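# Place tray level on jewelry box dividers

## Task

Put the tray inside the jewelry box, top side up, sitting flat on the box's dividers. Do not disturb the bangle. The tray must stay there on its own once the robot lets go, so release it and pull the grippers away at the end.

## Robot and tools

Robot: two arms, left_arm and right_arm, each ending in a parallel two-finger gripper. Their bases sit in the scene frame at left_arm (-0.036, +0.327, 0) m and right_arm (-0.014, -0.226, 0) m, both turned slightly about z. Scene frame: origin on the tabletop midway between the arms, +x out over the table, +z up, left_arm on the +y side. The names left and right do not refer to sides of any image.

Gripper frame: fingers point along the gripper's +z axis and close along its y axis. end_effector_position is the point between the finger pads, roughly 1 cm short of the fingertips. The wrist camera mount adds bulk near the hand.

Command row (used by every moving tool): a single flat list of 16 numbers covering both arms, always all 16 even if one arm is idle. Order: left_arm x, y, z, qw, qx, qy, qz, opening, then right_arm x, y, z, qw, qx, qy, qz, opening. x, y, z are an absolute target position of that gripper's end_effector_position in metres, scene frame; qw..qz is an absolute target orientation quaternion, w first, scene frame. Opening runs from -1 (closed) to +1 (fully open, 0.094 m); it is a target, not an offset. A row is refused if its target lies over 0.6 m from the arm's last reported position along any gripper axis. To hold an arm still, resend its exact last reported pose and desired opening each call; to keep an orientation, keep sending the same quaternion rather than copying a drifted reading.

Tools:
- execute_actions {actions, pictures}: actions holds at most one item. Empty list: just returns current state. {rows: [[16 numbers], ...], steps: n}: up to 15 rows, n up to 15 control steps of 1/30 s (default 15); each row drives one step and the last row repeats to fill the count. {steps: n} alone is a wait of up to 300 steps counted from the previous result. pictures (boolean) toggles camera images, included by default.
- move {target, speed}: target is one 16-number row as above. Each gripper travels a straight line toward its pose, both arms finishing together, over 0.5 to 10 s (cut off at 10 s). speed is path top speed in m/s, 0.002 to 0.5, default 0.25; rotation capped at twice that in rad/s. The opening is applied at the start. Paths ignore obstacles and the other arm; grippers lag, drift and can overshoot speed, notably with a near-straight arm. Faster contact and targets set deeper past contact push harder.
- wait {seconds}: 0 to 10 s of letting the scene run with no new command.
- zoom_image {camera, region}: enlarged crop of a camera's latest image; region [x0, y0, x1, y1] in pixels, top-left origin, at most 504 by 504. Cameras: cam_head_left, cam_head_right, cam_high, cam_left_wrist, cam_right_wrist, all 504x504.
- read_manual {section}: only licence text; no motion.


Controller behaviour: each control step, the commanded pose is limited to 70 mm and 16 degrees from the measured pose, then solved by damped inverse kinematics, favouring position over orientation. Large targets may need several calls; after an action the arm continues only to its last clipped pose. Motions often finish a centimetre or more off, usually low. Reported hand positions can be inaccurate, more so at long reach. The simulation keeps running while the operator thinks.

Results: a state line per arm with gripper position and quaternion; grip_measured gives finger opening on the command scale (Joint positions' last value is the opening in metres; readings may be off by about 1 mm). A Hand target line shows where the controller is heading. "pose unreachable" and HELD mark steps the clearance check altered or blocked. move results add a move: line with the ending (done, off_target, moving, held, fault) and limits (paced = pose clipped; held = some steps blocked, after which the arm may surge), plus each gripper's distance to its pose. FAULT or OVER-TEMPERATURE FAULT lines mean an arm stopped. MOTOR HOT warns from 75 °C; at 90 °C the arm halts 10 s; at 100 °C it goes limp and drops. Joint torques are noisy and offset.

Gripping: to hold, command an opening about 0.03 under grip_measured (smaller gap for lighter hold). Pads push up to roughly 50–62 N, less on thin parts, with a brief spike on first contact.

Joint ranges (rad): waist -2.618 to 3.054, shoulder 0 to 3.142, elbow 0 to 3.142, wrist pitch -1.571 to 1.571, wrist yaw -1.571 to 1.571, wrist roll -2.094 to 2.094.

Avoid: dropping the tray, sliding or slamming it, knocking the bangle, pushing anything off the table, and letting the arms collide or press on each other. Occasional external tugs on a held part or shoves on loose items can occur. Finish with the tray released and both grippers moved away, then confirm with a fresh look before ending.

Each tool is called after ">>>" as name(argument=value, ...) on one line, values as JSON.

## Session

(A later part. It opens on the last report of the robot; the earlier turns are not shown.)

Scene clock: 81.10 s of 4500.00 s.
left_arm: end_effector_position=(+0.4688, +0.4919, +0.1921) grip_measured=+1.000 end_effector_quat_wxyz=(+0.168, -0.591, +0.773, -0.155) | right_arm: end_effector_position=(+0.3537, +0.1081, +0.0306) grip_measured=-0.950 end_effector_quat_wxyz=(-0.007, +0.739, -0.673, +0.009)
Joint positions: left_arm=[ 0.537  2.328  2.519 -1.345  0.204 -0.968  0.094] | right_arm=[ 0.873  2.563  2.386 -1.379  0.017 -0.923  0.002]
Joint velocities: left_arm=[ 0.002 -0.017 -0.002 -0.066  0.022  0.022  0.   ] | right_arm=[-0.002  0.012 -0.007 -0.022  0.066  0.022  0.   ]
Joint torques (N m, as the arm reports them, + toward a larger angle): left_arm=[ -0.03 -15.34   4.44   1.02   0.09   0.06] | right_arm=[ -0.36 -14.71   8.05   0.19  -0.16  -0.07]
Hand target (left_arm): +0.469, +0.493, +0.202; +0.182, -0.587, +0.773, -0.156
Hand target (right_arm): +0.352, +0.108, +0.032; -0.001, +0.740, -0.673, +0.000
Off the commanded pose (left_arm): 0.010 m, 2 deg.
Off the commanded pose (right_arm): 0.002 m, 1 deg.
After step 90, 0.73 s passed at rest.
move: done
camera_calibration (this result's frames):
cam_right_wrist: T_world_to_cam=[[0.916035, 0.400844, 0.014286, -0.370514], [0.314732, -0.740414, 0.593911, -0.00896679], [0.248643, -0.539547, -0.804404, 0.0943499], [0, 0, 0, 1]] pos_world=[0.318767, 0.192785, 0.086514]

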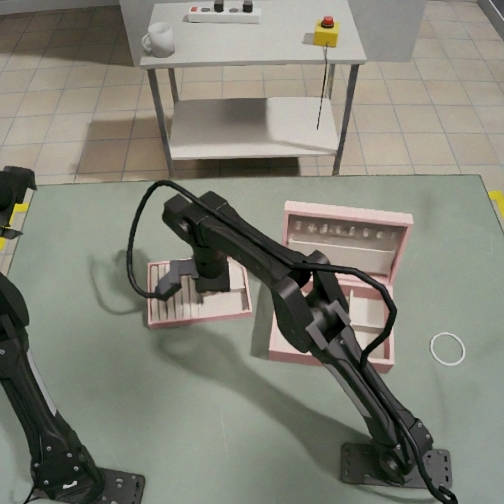

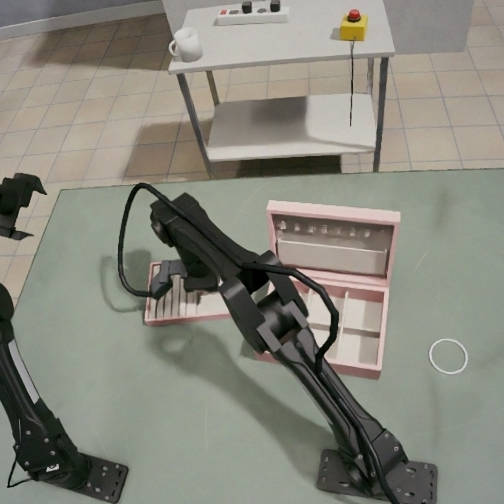

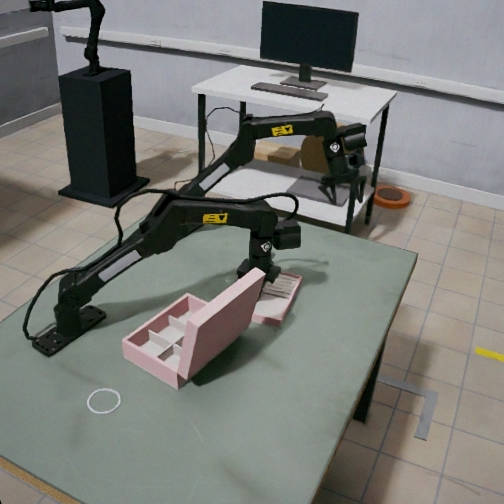

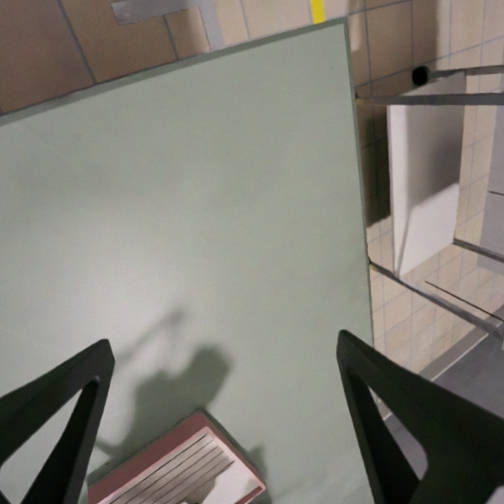

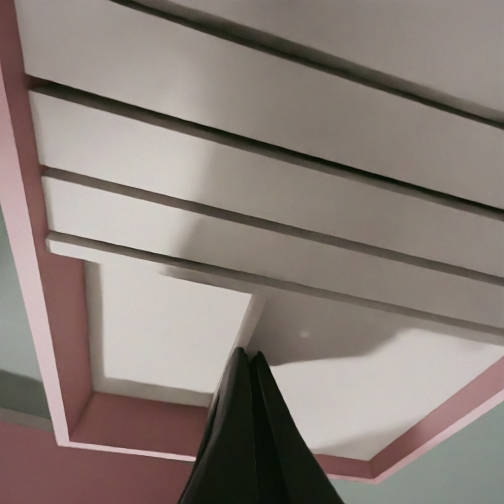

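>>> move(target=[0.469,0.493,0.202,0.182,-0.587,0.773,-0.156,1,0.31,0.108,0.13,0,0.74,-0.673,0,-1], speed=0.06)

>>> move(target=[0.469,0.493,0.202,0.182,-0.587,0.773,-0.156,1,0.235,0.06,0.13,0,0.653,-0.758,0,-1], speed=0.08)

>>> move(target=[0.469,0.493,0.202,0.182,-0.587,0.773,-0.156,1,0.232,-0.158,0.125,0,0.653,-0.758,0,-1], speed=0.08)

>>> zoom_image(camera="cam_head_left", region=[240, 220, 440, 400])

>>> zoom_image(camera="cam_high", region=[90, 240, 290, 400])

Scene clock: 99.53 s of 4500.00 s.
left_arm: end_effector_position=(+0.4688, +0.4919, +0.1921) grip_measured=+1.000 end_effector_quat_wxyz=(+0.168, -0.591, +0.773, -0.155) | right_arm: end_effector_position=(+0.3191, +0.1073, +0.1201) grip_measured=-0.980 end_effector_quat_wxyz=(-0.030, +0.740, -0.672, +0.010)
Joint positions: left_arm=[ 0.537  2.328  2.519 -1.345  0.204 -0.968  0.094] | right_arm=[ 0.922  2.393  2.433 -1.549  0.017 -0.877  0.001]
Joint velocities: left_arm=[-0.017 -0.017 -0.002 -0.022 -0.007 -0.022  0.   ] | right_arm=[ 0.002  0.002  0.012 -0.022  0.007  0.022 -0.   ]
Joint torques (N m, as the arm reports them, + toward a larger angle): left_arm=[ -0.05 -15.37   4.45   1.03   0.09   0.06] | right_arm=[  0.83 -17.04   3.87   0.56  -0.14   0.05]
Hand target (left_arm): +0.469, +0.493, +0.202; +0.182, -0.587, +0.773, -0.156
Hand target (right_arm): +0.310, +0.108, +0.130; -0.033, +0.740, -0.672, +0.001
Off the commanded pose (left_arm): 0.010 m, 2 deg.
Off the commanded pose (right_arm): 0.013 m, 4 deg.
joint sent to its limit (right arm) — the command would take joint 4 (wrist pitch) past its lower limit, so that joint was sent only as far as its limit.
After step 90, 13.27 s passed at rest.
move: off_target (right_arm)
camera_calibration (this result's frames):
cam_right_wrist: T_world_to_cam=[[0.913795, 0.402111, 0.0573156, -0.344356], [0.297811, -0.759253, 0.578656, -0.0425695], [0.276201, -0.511704, -0.813555, 0.163847], [0, 0, 0, 1]] pos_world=[0.282094, 0.18999, 0.177669]

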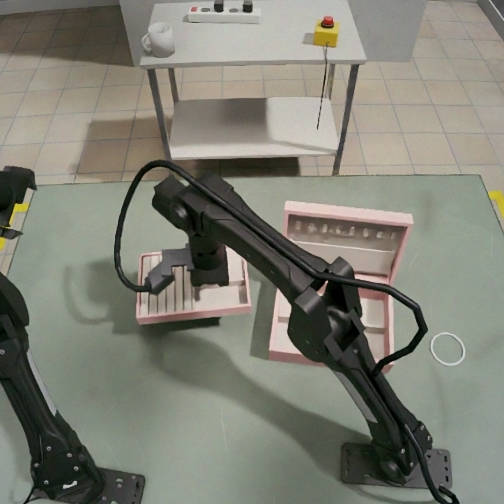

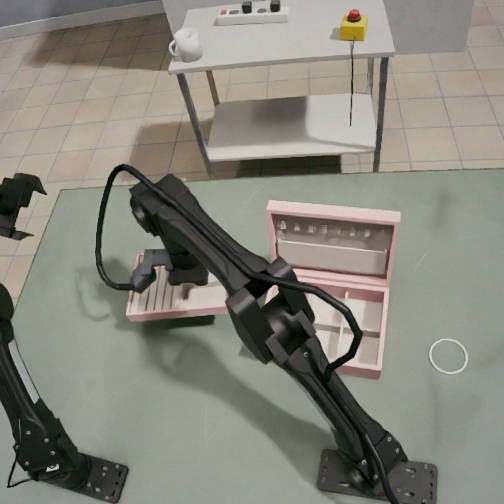

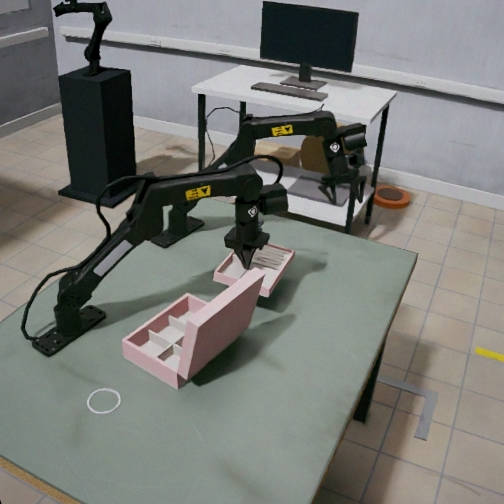

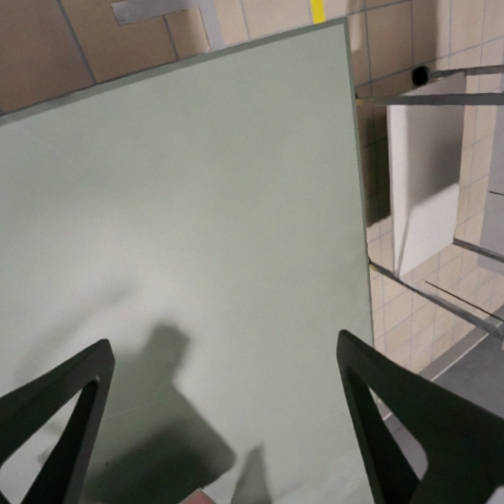

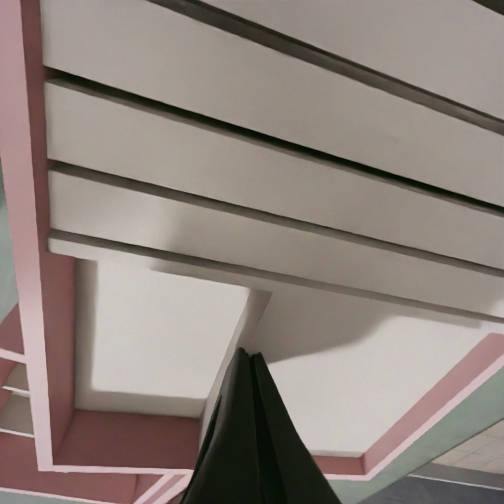

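Scene clock: 101.53 s of 4500.00 s.
left_arm: end_effector_position=(+0.4688, +0.4919, +0.1921) grip_measured=+1.000 end_effector_quat_wxyz=(+0.168, -0.591, +0.773, -0.155) | right_arm: end_effector_position=(+0.2392, +0.0537, +0.1209) grip_measured=-0.980 end_effector_quat_wxyz=(+0.019, +0.654, -0.757, +0.011)
Joint positions: left_arm=[ 0.537  2.328  2.519 -1.345  0.204 -0.968  0.094] | right_arm=[ 0.972  2.024  1.835 -1.424  0.016 -0.584  0.001]
Joint velocities: left_arm=[ 0.002  0.007 -0.002 -0.037  0.037 -0.051  0.   ] | right_arm=[-0.012  0.012 -0.007  0.022 -0.037  0.066 -0.   ]
Joint torques (N m, as the arm reports them, + toward a larger angle): left_arm=[ -0.03 -15.36   4.46   1.02   0.09   0.06] | right_arm=[  0.84 -14.25   4.22   0.61  -0.17   0.04]
Hand target (left_arm): +0.469, +0.493, +0.202; +0.182, -0.587, +0.773, -0.156
Hand target (right_arm): +0.235, +0.059, +0.130; -0.000, -0.653, +0.757, +0.001
Off the commanded pose (left_arm): 0.010 m, 2 deg.
Off the commanded pose (right_arm): 0.012 m, 3 deg.
move: off_target (right_arm)
camera_calibration (this result's frames):
cam_right_wrist: T_world_to_cam=[[0.984869, 0.171009, -0.0281026, -0.244128], [0.151827, -0.773215, 0.615701, -0.0287067], [0.0835611, -0.610651, -0.787479, 0.207311], [0, 0, 0, 1]] pos_world=[0.227469, 0.146146, 0.174067]

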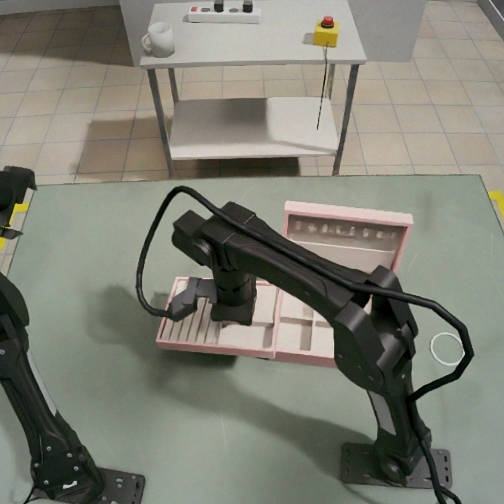

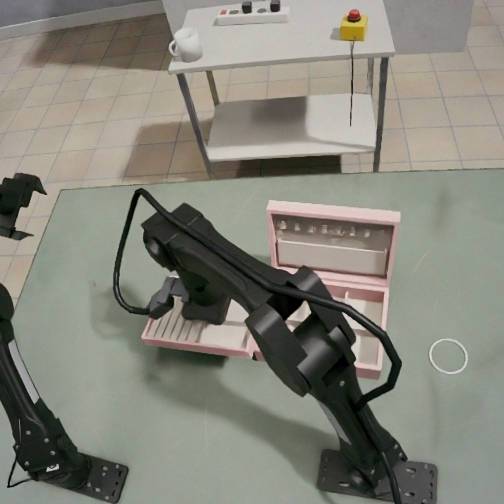

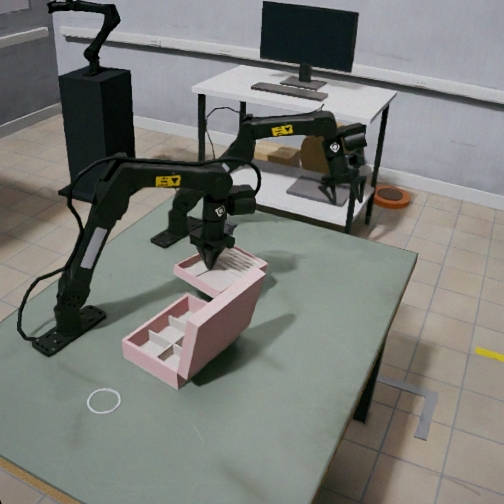

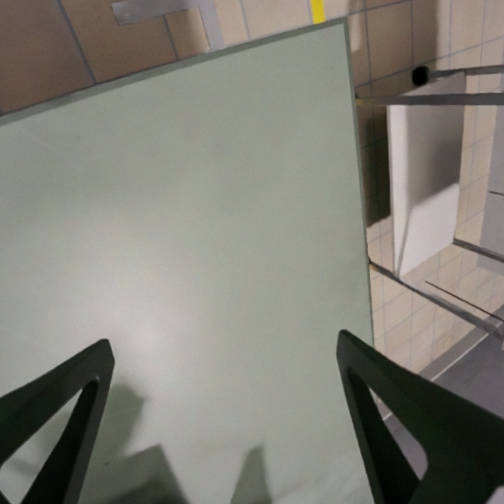

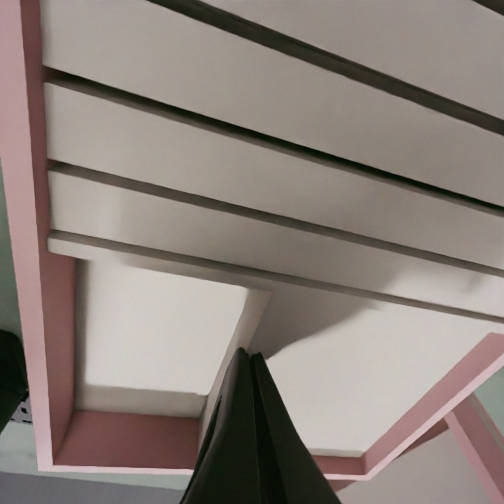

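Scene clock: 104.67 s of 4500.00 s.
left_arm: end_effector_position=(+0.4688, +0.4919, +0.1921) grip_measured=+1.000 end_effector_quat_wxyz=(+0.168, -0.591, +0.773, -0.155) | right_arm: end_effector_position=(+0.2344, -0.1597, +0.1213) grip_measured=-0.980 end_effector_quat_wxyz=(+0.019, +0.651, -0.759, +0.001)
Joint positions: left_arm=[ 0.537  2.328  2.519 -1.345  0.204 -0.968  0.094] | right_arm=[ 0.401  1.546  1.254 -1.313  0.019 -1.148  0.001]
Joint velocities: left_arm=[ 0.007 -0.022 -0.017  0.007  0.037 -0.081  0.   ] | right_arm=[ 0.002 -0.027 -0.017 -0.066 -0.081 -0.051 -0.   ]
Joint torques (N m, as the arm reports them, + toward a larger angle): left_arm=[ -0.04 -15.35   4.46   1.03   0.09   0.06] | right_arm=[-0.74 -9.08  4.39  0.55 -0.13 -0.1 ]
Hand target (left_arm): +0.469, +0.493, +0.202; +0.182, -0.587, +0.773, -0.156
Hand target (right_arm): +0.234, -0.159, +0.125; -0.003, -0.653, +0.758, -0.002
Off the commanded pose (left_arm): 0.010 m, 2 deg.
Off the commanded pose (right_arm): 0.005 m, 2 deg.
move: done
camera_calibration (this result's frames):
cam_right_wrist: T_world_to_cam=[[0.985697, 0.164341, -0.0373221, -0.203054], [0.153364, -0.782944, 0.602892, -0.193654], [0.0698586, -0.599993, -0.796949, 0.0838258], [0, 0, 0, 1]] pos_world=[0.223993, -0.0679549, 0.175979]

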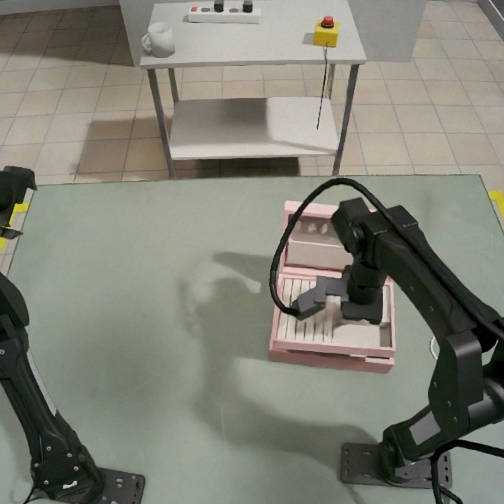

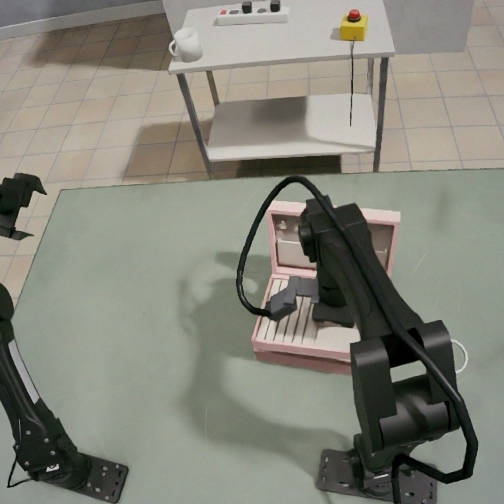

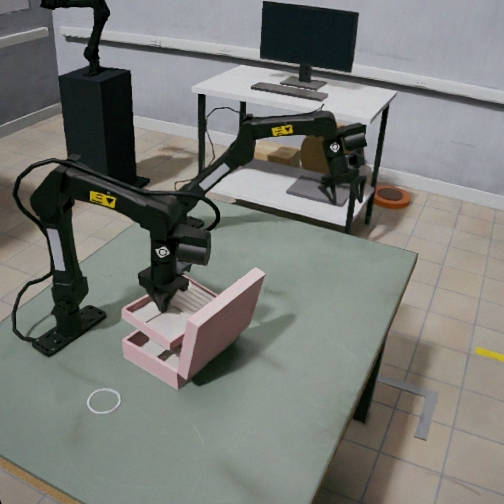

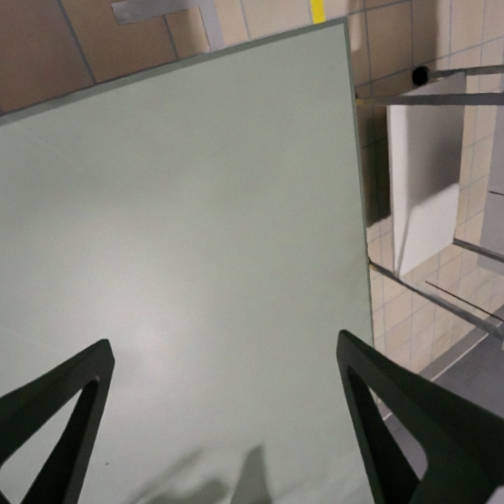

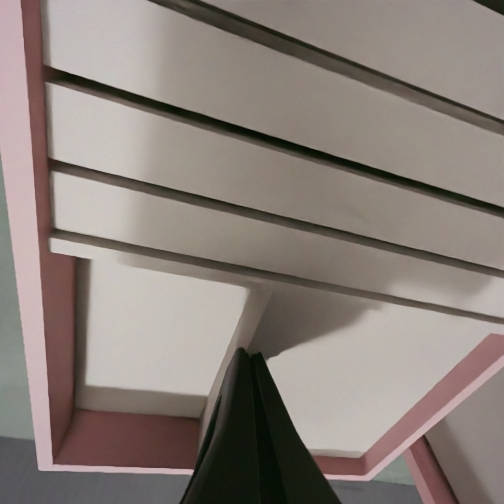

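Region (240, 220, 440, 400) of cam_head_left's 504x504 image, scaled by 2.520, with more detail than that image has; it fills the top 454 rows of this view, and the rest is white.

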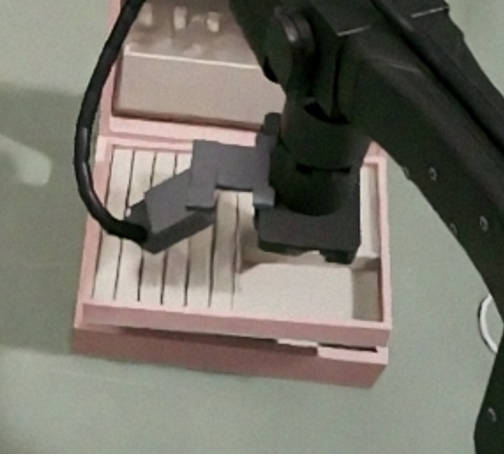

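Region (90, 240, 290, 400) of cam_high's 504x504 image, scaled by 2.520, with more detail than that image has; it fills the top 403 rows of this view, and the rest is white.

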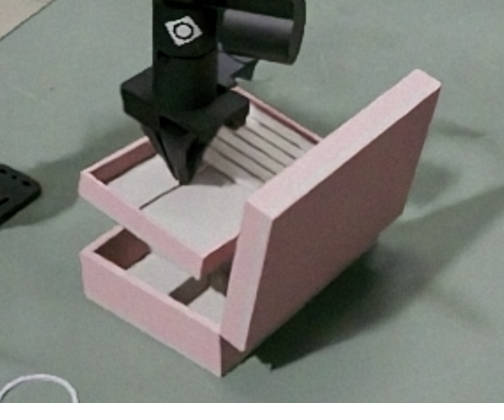

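>>> move(target=[0.469,0.493,0.202,0.182,-0.587,0.773,-0.156,1,0.24,-0.158,0.108,-0.03,0.652,-0.757,-0.03,-1], speed=0.02)

>>> zoom_image(camera="cam_head_left", region=[240, 220, 440, 400])

>>> zoom_image(camera="cam_high", region=[90, 240, 290, 400])

Scene clock: 116.10 s of 4500.00 s.
left_arm: end_effector_position=(+0.4688, +0.4919, +0.1921) grip_measured=+1.000 end_effector_quat_wxyz=(+0.168, -0.591, +0.773, -0.155) | right_arm: end_effector_position=(+0.2403, -0.1611, +0.1041) grip_measured=-0.980 end_effector_quat_wxyz=(-0.009, +0.652, -0.758, -0.023)
Joint positions: left_arm=[ 0.537  2.328  2.519 -1.345  0.204 -0.968  0.094] | right_arm=[ 0.344  1.546  1.185 -1.218 -0.049 -1.207  0.001]
Joint velocities: left_arm=[-0.012 -0.002  0.002  0.007  0.022  0.051  0.   ] | right_arm=[ 0.007 -0.007 -0.007  0.051 -0.081 -0.037  0.001]
Joint torques (N m, as the arm reports them, + toward a larger angle): left_arm=[ -0.06 -15.38   4.43   1.02   0.09   0.06] | right_arm=[-0.88 -9.02  4.47  0.58 -0.31 -0.07]
Hand target (left_arm): +0.469, +0.493, +0.202; +0.182, -0.587, +0.773, -0.156
Hand target (right_arm): +0.240, -0.158, +0.108; +0.030, -0.652, +0.757, +0.029
Off the commanded pose (left_arm): 0.010 m, 2 deg.
Off the commanded pose (right_arm): 0.005 m, 3 deg.
After step 90, 5.30 s passed at rest.
move: off_target (right_arm)
camera_calibration (this result's frames):
cam_right_wrist: T_world_to_cam=[[0.985747, 0.167568, -0.0149794, -0.211069], [0.148536, -0.825049, 0.54519, -0.184867], [0.0789978, -0.539644, -0.838179, 0.0806901], [0, 0, 0, 1]] pos_world=[0.229145, -0.0736118, 0.165258]

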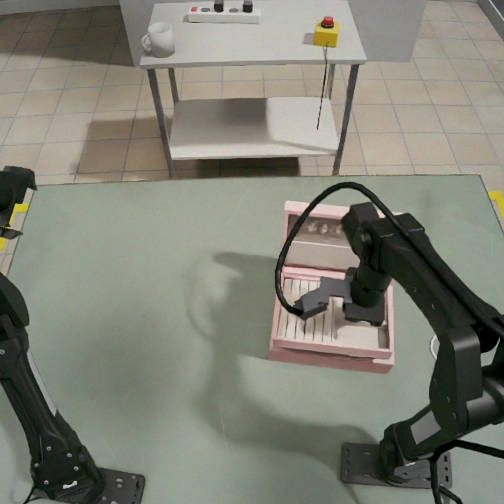

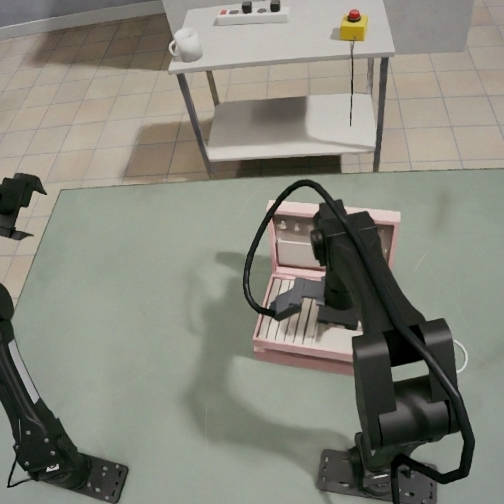

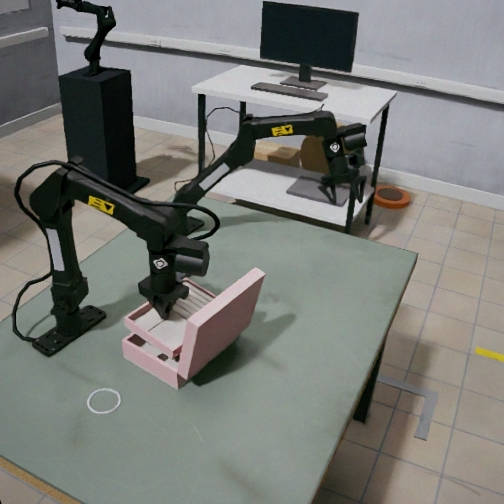

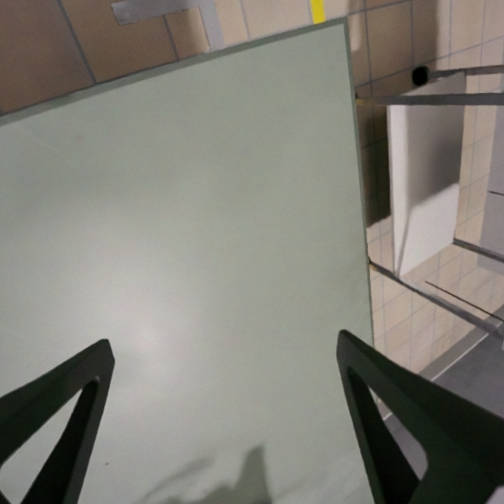

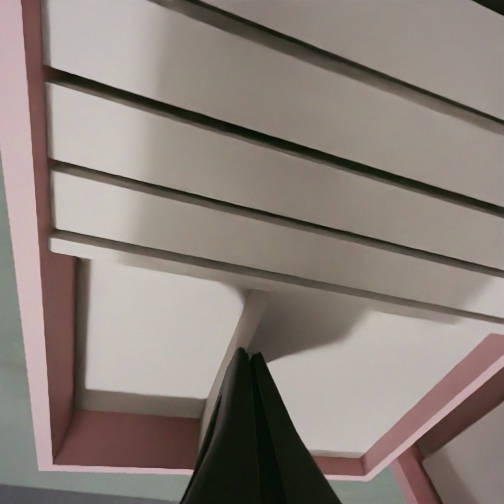

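Region (240, 220, 440, 400) of cam_head_left's 504x504 image, scaled by 2.520, with more detail than that image has; it fills the top 454 rows of this view, and the rest is white.

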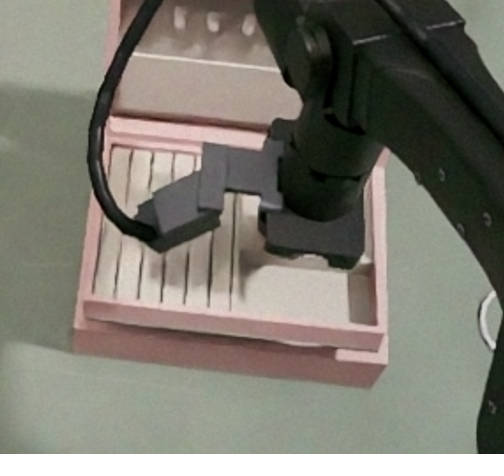

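Region (90, 240, 290, 400) of cam_high's 504x504 image, scaled by 2.520, with more detail than that image has; it fills the top 403 rows of this view, and the rest is white.

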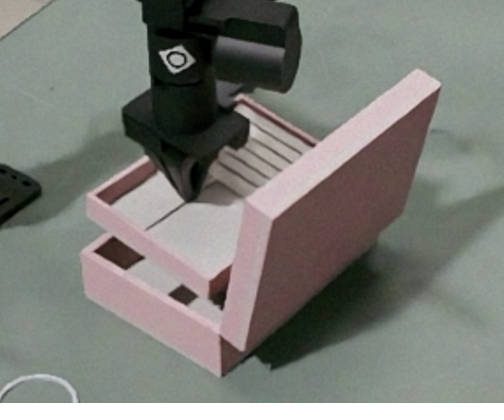

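>>> move(target=[0.469,0.493,0.202,0.182,-0.587,0.773,-0.156,1,0.249,-0.156,0.097,-0.03,0.652,-0.757,-0.03,-1], speed=0.02)

>>> zoom_image(camera="cam_head_left", region=[240, 220, 440, 400])

>>> zoom_image(camera="cam_high", region=[90, 240, 290, 400])

Scene clock: 125.40 s of 4500.00 s.
left_arm: end_effector_position=(+0.4688, +0.4919, +0.1921) grip_measured=+1.000 end_effector_quat_wxyz=(+0.168, -0.591, +0.773, -0.155) | right_arm: end_effector_position=(+0.2508, -0.1585, +0.1043) grip_measured=-0.980 end_effector_quat_wxyz=(-0.028, +0.652, -0.757, -0.013)
Joint positions: left_arm=[ 0.537  2.328  2.519 -1.345  0.204 -0.968  0.094] | right_arm=[ 0.344  1.546  1.185 -1.174 -0.05  -1.209  0.001]
Joint velocities: left_arm=[ 0.012  0.012  0.012  0.007 -0.007 -0.081  0.   ] | right_arm=[-0.022  0.002  0.002  0.037 -0.007  0.037 -0.   ]
Joint torques (N m, as the arm reports them, + toward a larger angle): left_arm=[ -0.06 -15.35   4.46   1.03   0.09   0.05] | right_arm=[-0.73 -5.75  4.04  0.76 -0.32 -0.1 ]
Hand target (left_arm): +0.469, +0.493, +0.202; +0.182, -0.587, +0.773, -0.156
Hand target (right_arm): +0.249, -0.156, +0.097; +0.030, -0.652, +0.757, +0.029
Off the commanded pose (left_arm): 0.010 m, 2 deg.
Off the commanded pose (right_arm): 0.008 m, 2 deg.
After step 90, 5.00 s passed at rest.
move: done
camera_calibration (this result's frames):
cam_right_wrist: T_world_to_cam=[[0.985266, 0.168645, 0.0284529, -0.226081], [0.126531, -0.830693, 0.542162, -0.179475], [0.115069, -0.530573, -0.839792, 0.0739333], [0, 0, 0, 1]] pos_world=[0.236952, -0.0717337, 0.165826]

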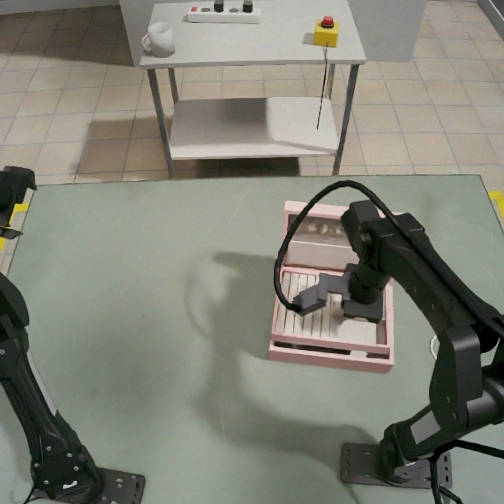

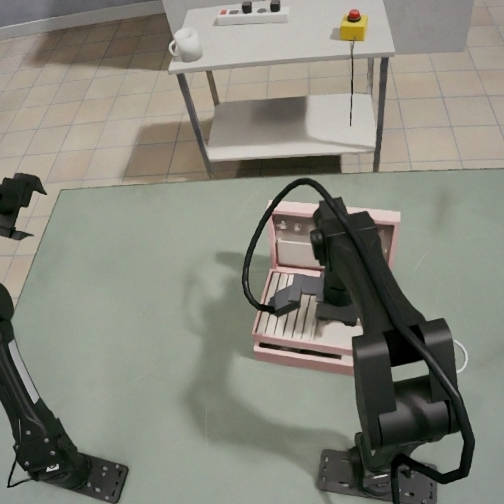

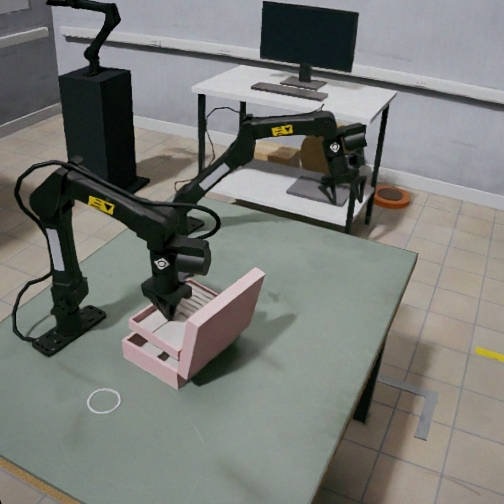

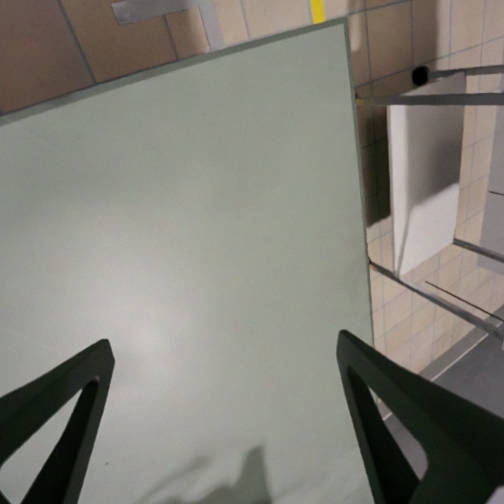

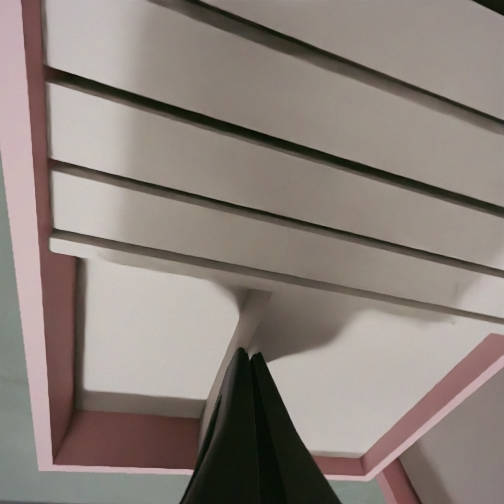

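Region (240, 220, 440, 400) of cam_head_left's 504x504 image, scaled by 2.520, with more detail than that image has; it fills the top 454 rows of this view, and the rest is white.

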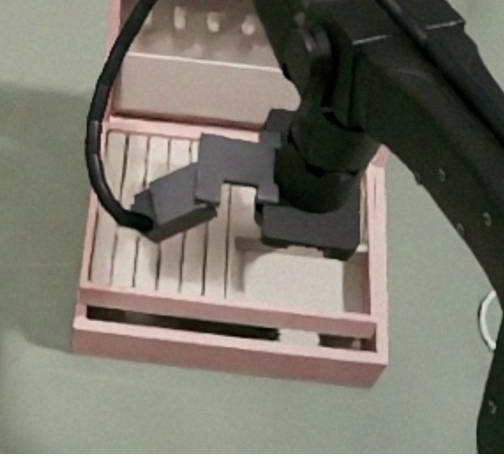

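Region (90, 240, 290, 400) of cam_high's 504x504 image, scaled by 2.520, with more detail than that image has; it fills the top 403 rows of this view, and the rest is white.

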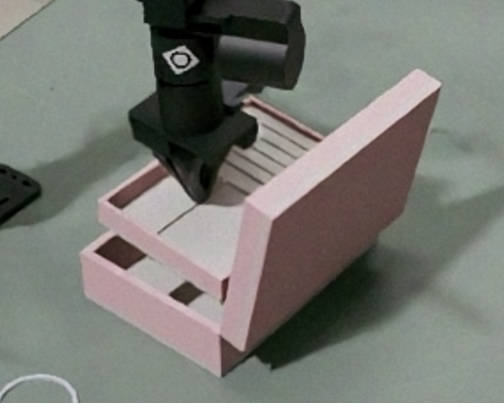

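>>> move(target=[0.469,0.493,0.202,0.182,-0.587,0.773,-0.156,1,0.249,-0.162,0.085,-0.03,0.652,-0.757,-0.03,-1], speed=0.015)

>>> zoom_image(camera="cam_head_left", region=[240, 220, 440, 400])

>>> zoom_image(camera="cam_high", region=[90, 240, 290, 400])

Scene clock: 134.50 s of 4500.00 s.
left_arm: end_effector_position=(+0.4688, +0.4919, +0.1921) grip_measured=+1.000 end_effector_quat_wxyz=(+0.168, -0.591, +0.773, -0.155) | right_arm: end_effector_position=(+0.2494, -0.1650, +0.0918) grip_measured=-0.980 end_effector_quat_wxyz=(-0.027, +0.652, -0.758, -0.014)
Joint positions: left_arm=[ 0.537  2.328  2.519 -1.345  0.204 -0.968  0.094] | right_arm=[ 0.321  1.546  1.135 -1.129 -0.051 -1.231  0.001]
Joint velocities: left_arm=[-0.002 -0.017  0.007  0.007  0.007  0.007  0.   ] | right_arm=[ 0.007 -0.007  0.007  0.007 -0.007 -0.037  0.   ]
Joint torques (N m, as the arm reports them, + toward a larger angle): left_arm=[ -0.03 -15.36   4.44   1.03   0.09   0.06] | right_arm=[-0.95 -5.46  4.47  0.68 -0.35 -0.1 ]
Hand target (left_arm): +0.469, +0.493, +0.202; +0.182, -0.587, +0.773, -0.156
Hand target (right_arm): +0.249, -0.162, +0.085; +0.030, -0.652, +0.757, +0.030
Off the commanded pose (left_arm): 0.010 m, 2 deg.
Off the commanded pose (right_arm): 0.007 m, 2 deg.
After step 90, 4.57 s passed at rest.
move: done
camera_calibration (this result's frames):
cam_right_wrist: T_world_to_cam=[[0.985487, 0.167897, 0.0250007, -0.223057], [0.12772, -0.830419, 0.542302, -0.17817], [0.111812, -0.531239, -0.839812, 0.0608597], [0, 0, 0, 1]] pos_world=[0.235771, -0.0781743, 0.153309]

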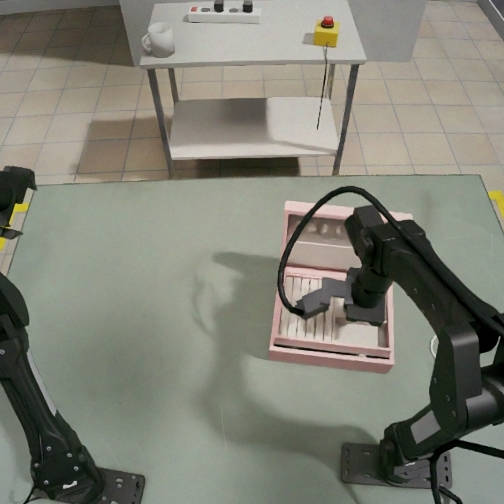

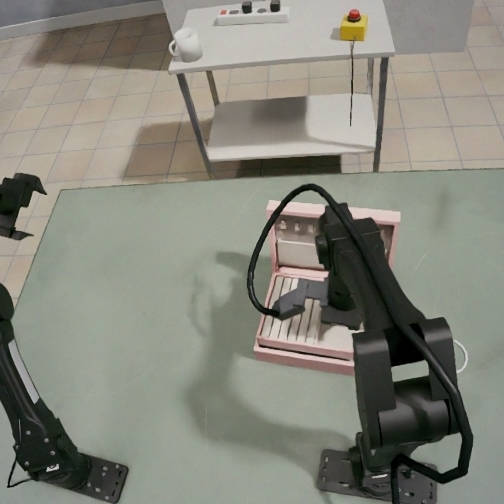

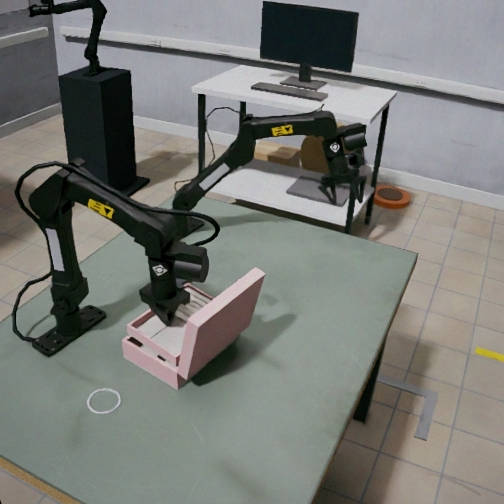

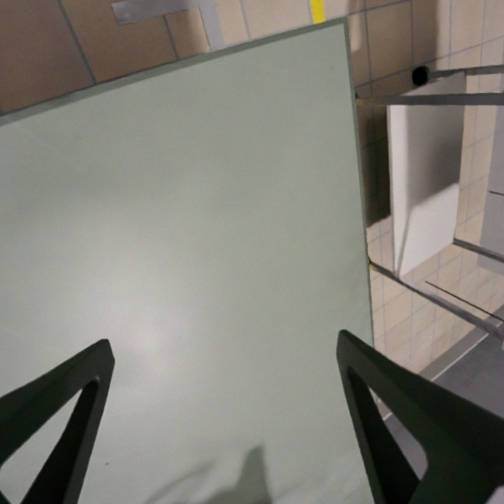

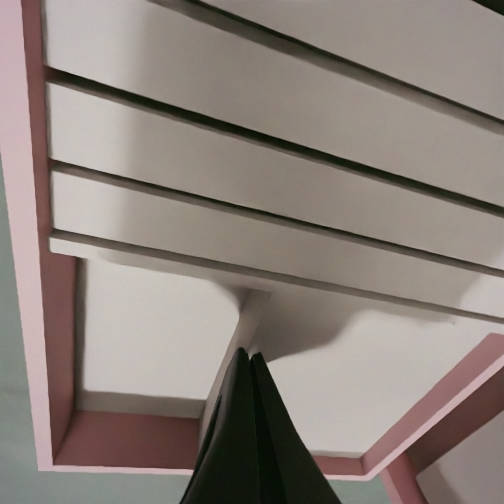

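Region (240, 220, 440, 400) of cam_head_left's 504x504 image, scaled by 2.520, with more detail than that image has; it fills the top 454 rows of this view, and the rest is white.

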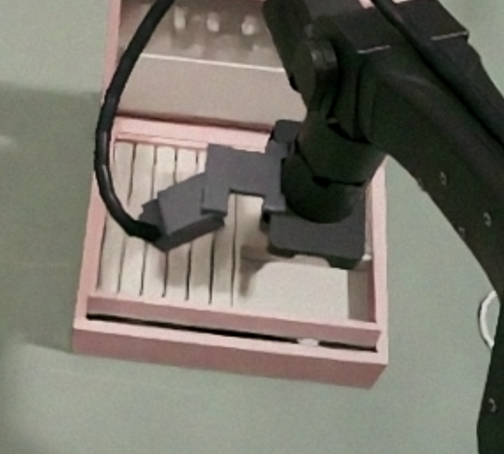

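Region (90, 240, 290, 400) of cam_high's 504x504 image, scaled by 2.520, with more detail than that image has; it fills the top 403 rows of this view, and the rest is white.

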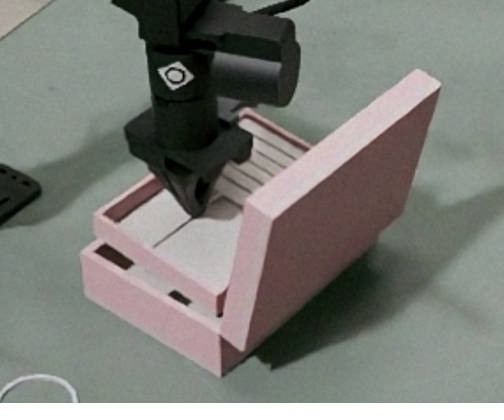

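Looks close; lower.

>>> move(target=[0.469,0.493,0.202,0.182,-0.587,0.773,-0.156,1,0.25,-0.161,0.068,-0.03,0.652,-0.757,-0.03,-1], speed=0.01)

>>> zoom_image(camera="cam_head_left", region=[240, 220, 440, 400])

>>> zoom_image(camera="cam_high", region=[90, 240, 290, 400])

Scene clock: 141.23 s of 4500.00 s.
left_arm: end_effector_position=(+0.4688, +0.4919, +0.1921) grip_measured=+1.000 end_effector_quat_wxyz=(+0.168, -0.591, +0.773, -0.155) | right_arm: end_effector_position=(+0.2511, -0.1647, +0.0727) grip_measured=-0.980 end_effector_quat_wxyz=(-0.024, +0.653, -0.757, -0.016)
Joint positions: left_arm=[ 0.537  2.328  2.519 -1.345  0.204 -0.968  0.094] | right_arm=[ 0.321  1.574  1.086 -1.058 -0.051 -1.232  0.001]
Joint velocities: left_arm=[ 0.017 -0.022 -0.022 -0.022  0.022  0.022  0.   ] | right_arm=[ 0.012 -0.007 -0.017 -0.037 -0.007  0.037 -0.   ]
Joint torques (N m, as the arm reports them, + toward a larger angle): left_arm=[ -0.02 -15.37   4.47   1.03   0.09   0.07] | right_arm=[-0.47 -6.33  4.32  0.74 -0.36 -0.08]
Hand target (left_arm): +0.469, +0.493, +0.202; +0.182, -0.587, +0.773, -0.156
Hand target (right_arm): +0.250, -0.161, +0.068; +0.030, -0.652, +0.757, +0.030
Off the commanded pose (left_arm): 0.010 m, 2 deg.
Off the commanded pose (right_arm): 0.006 m, 2 deg.
After step 90, 1.10 s passed at rest.
move: done
camera_calibration (this result's frames):
cam_right_wrist: T_world_to_cam=[[0.985432, 0.16905, 0.0185777, -0.223705], [0.132088, -0.829595, 0.542517, -0.16875], [0.107124, -0.53216, -0.839839, 0.0458575], [0, 0, 0, 1]] pos_world=[0.237824, -0.0777737, 0.134219]

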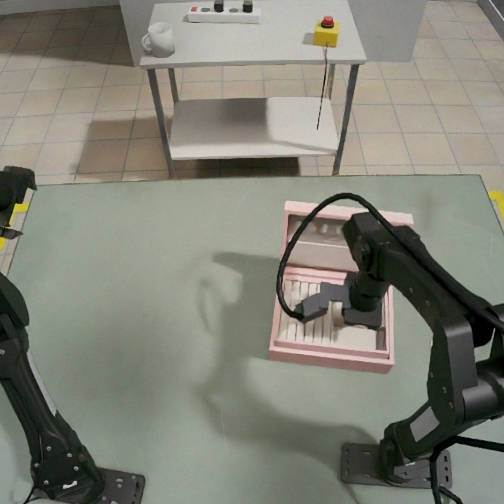

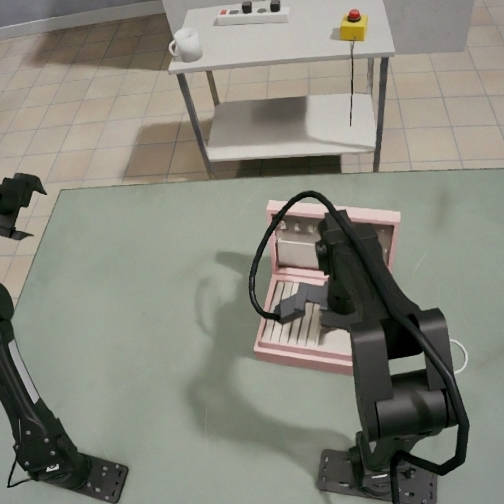

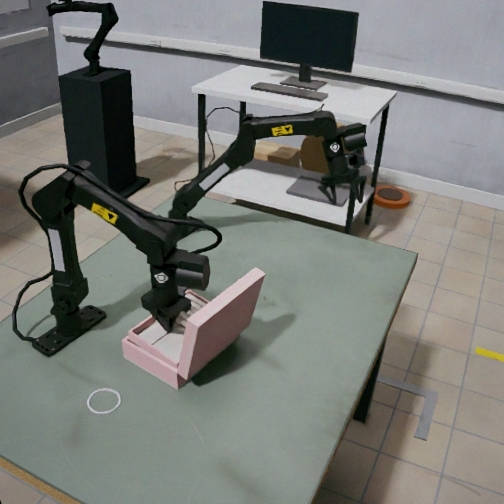

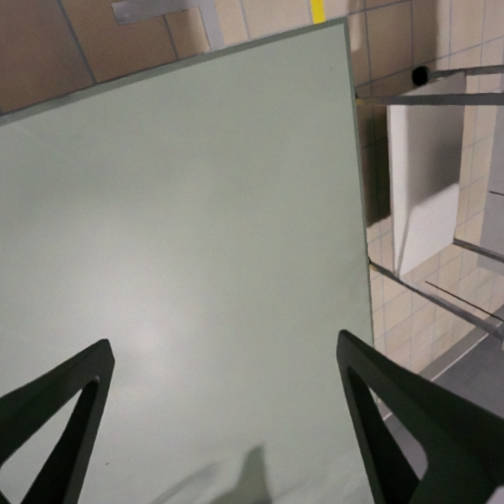

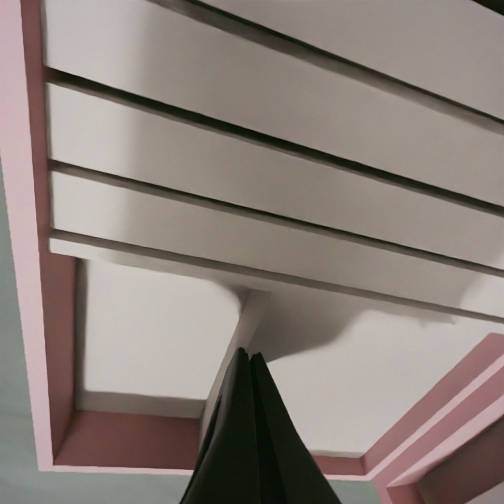

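Region (240, 220, 440, 400) of cam_head_left's 504x504 image, scaled by 2.520, with more detail than that image has; it fills the top 454 rows of this view, and the rest is white.

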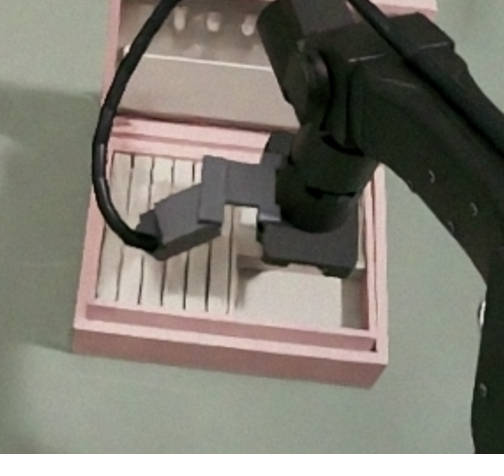

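Region (90, 240, 290, 400) of cam_high's 504x504 image, scaled by 2.520, with more detail than that image has; it fills the top 403 rows of this view, and the rest is white.

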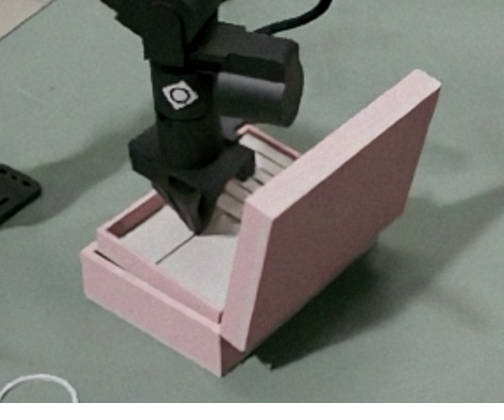

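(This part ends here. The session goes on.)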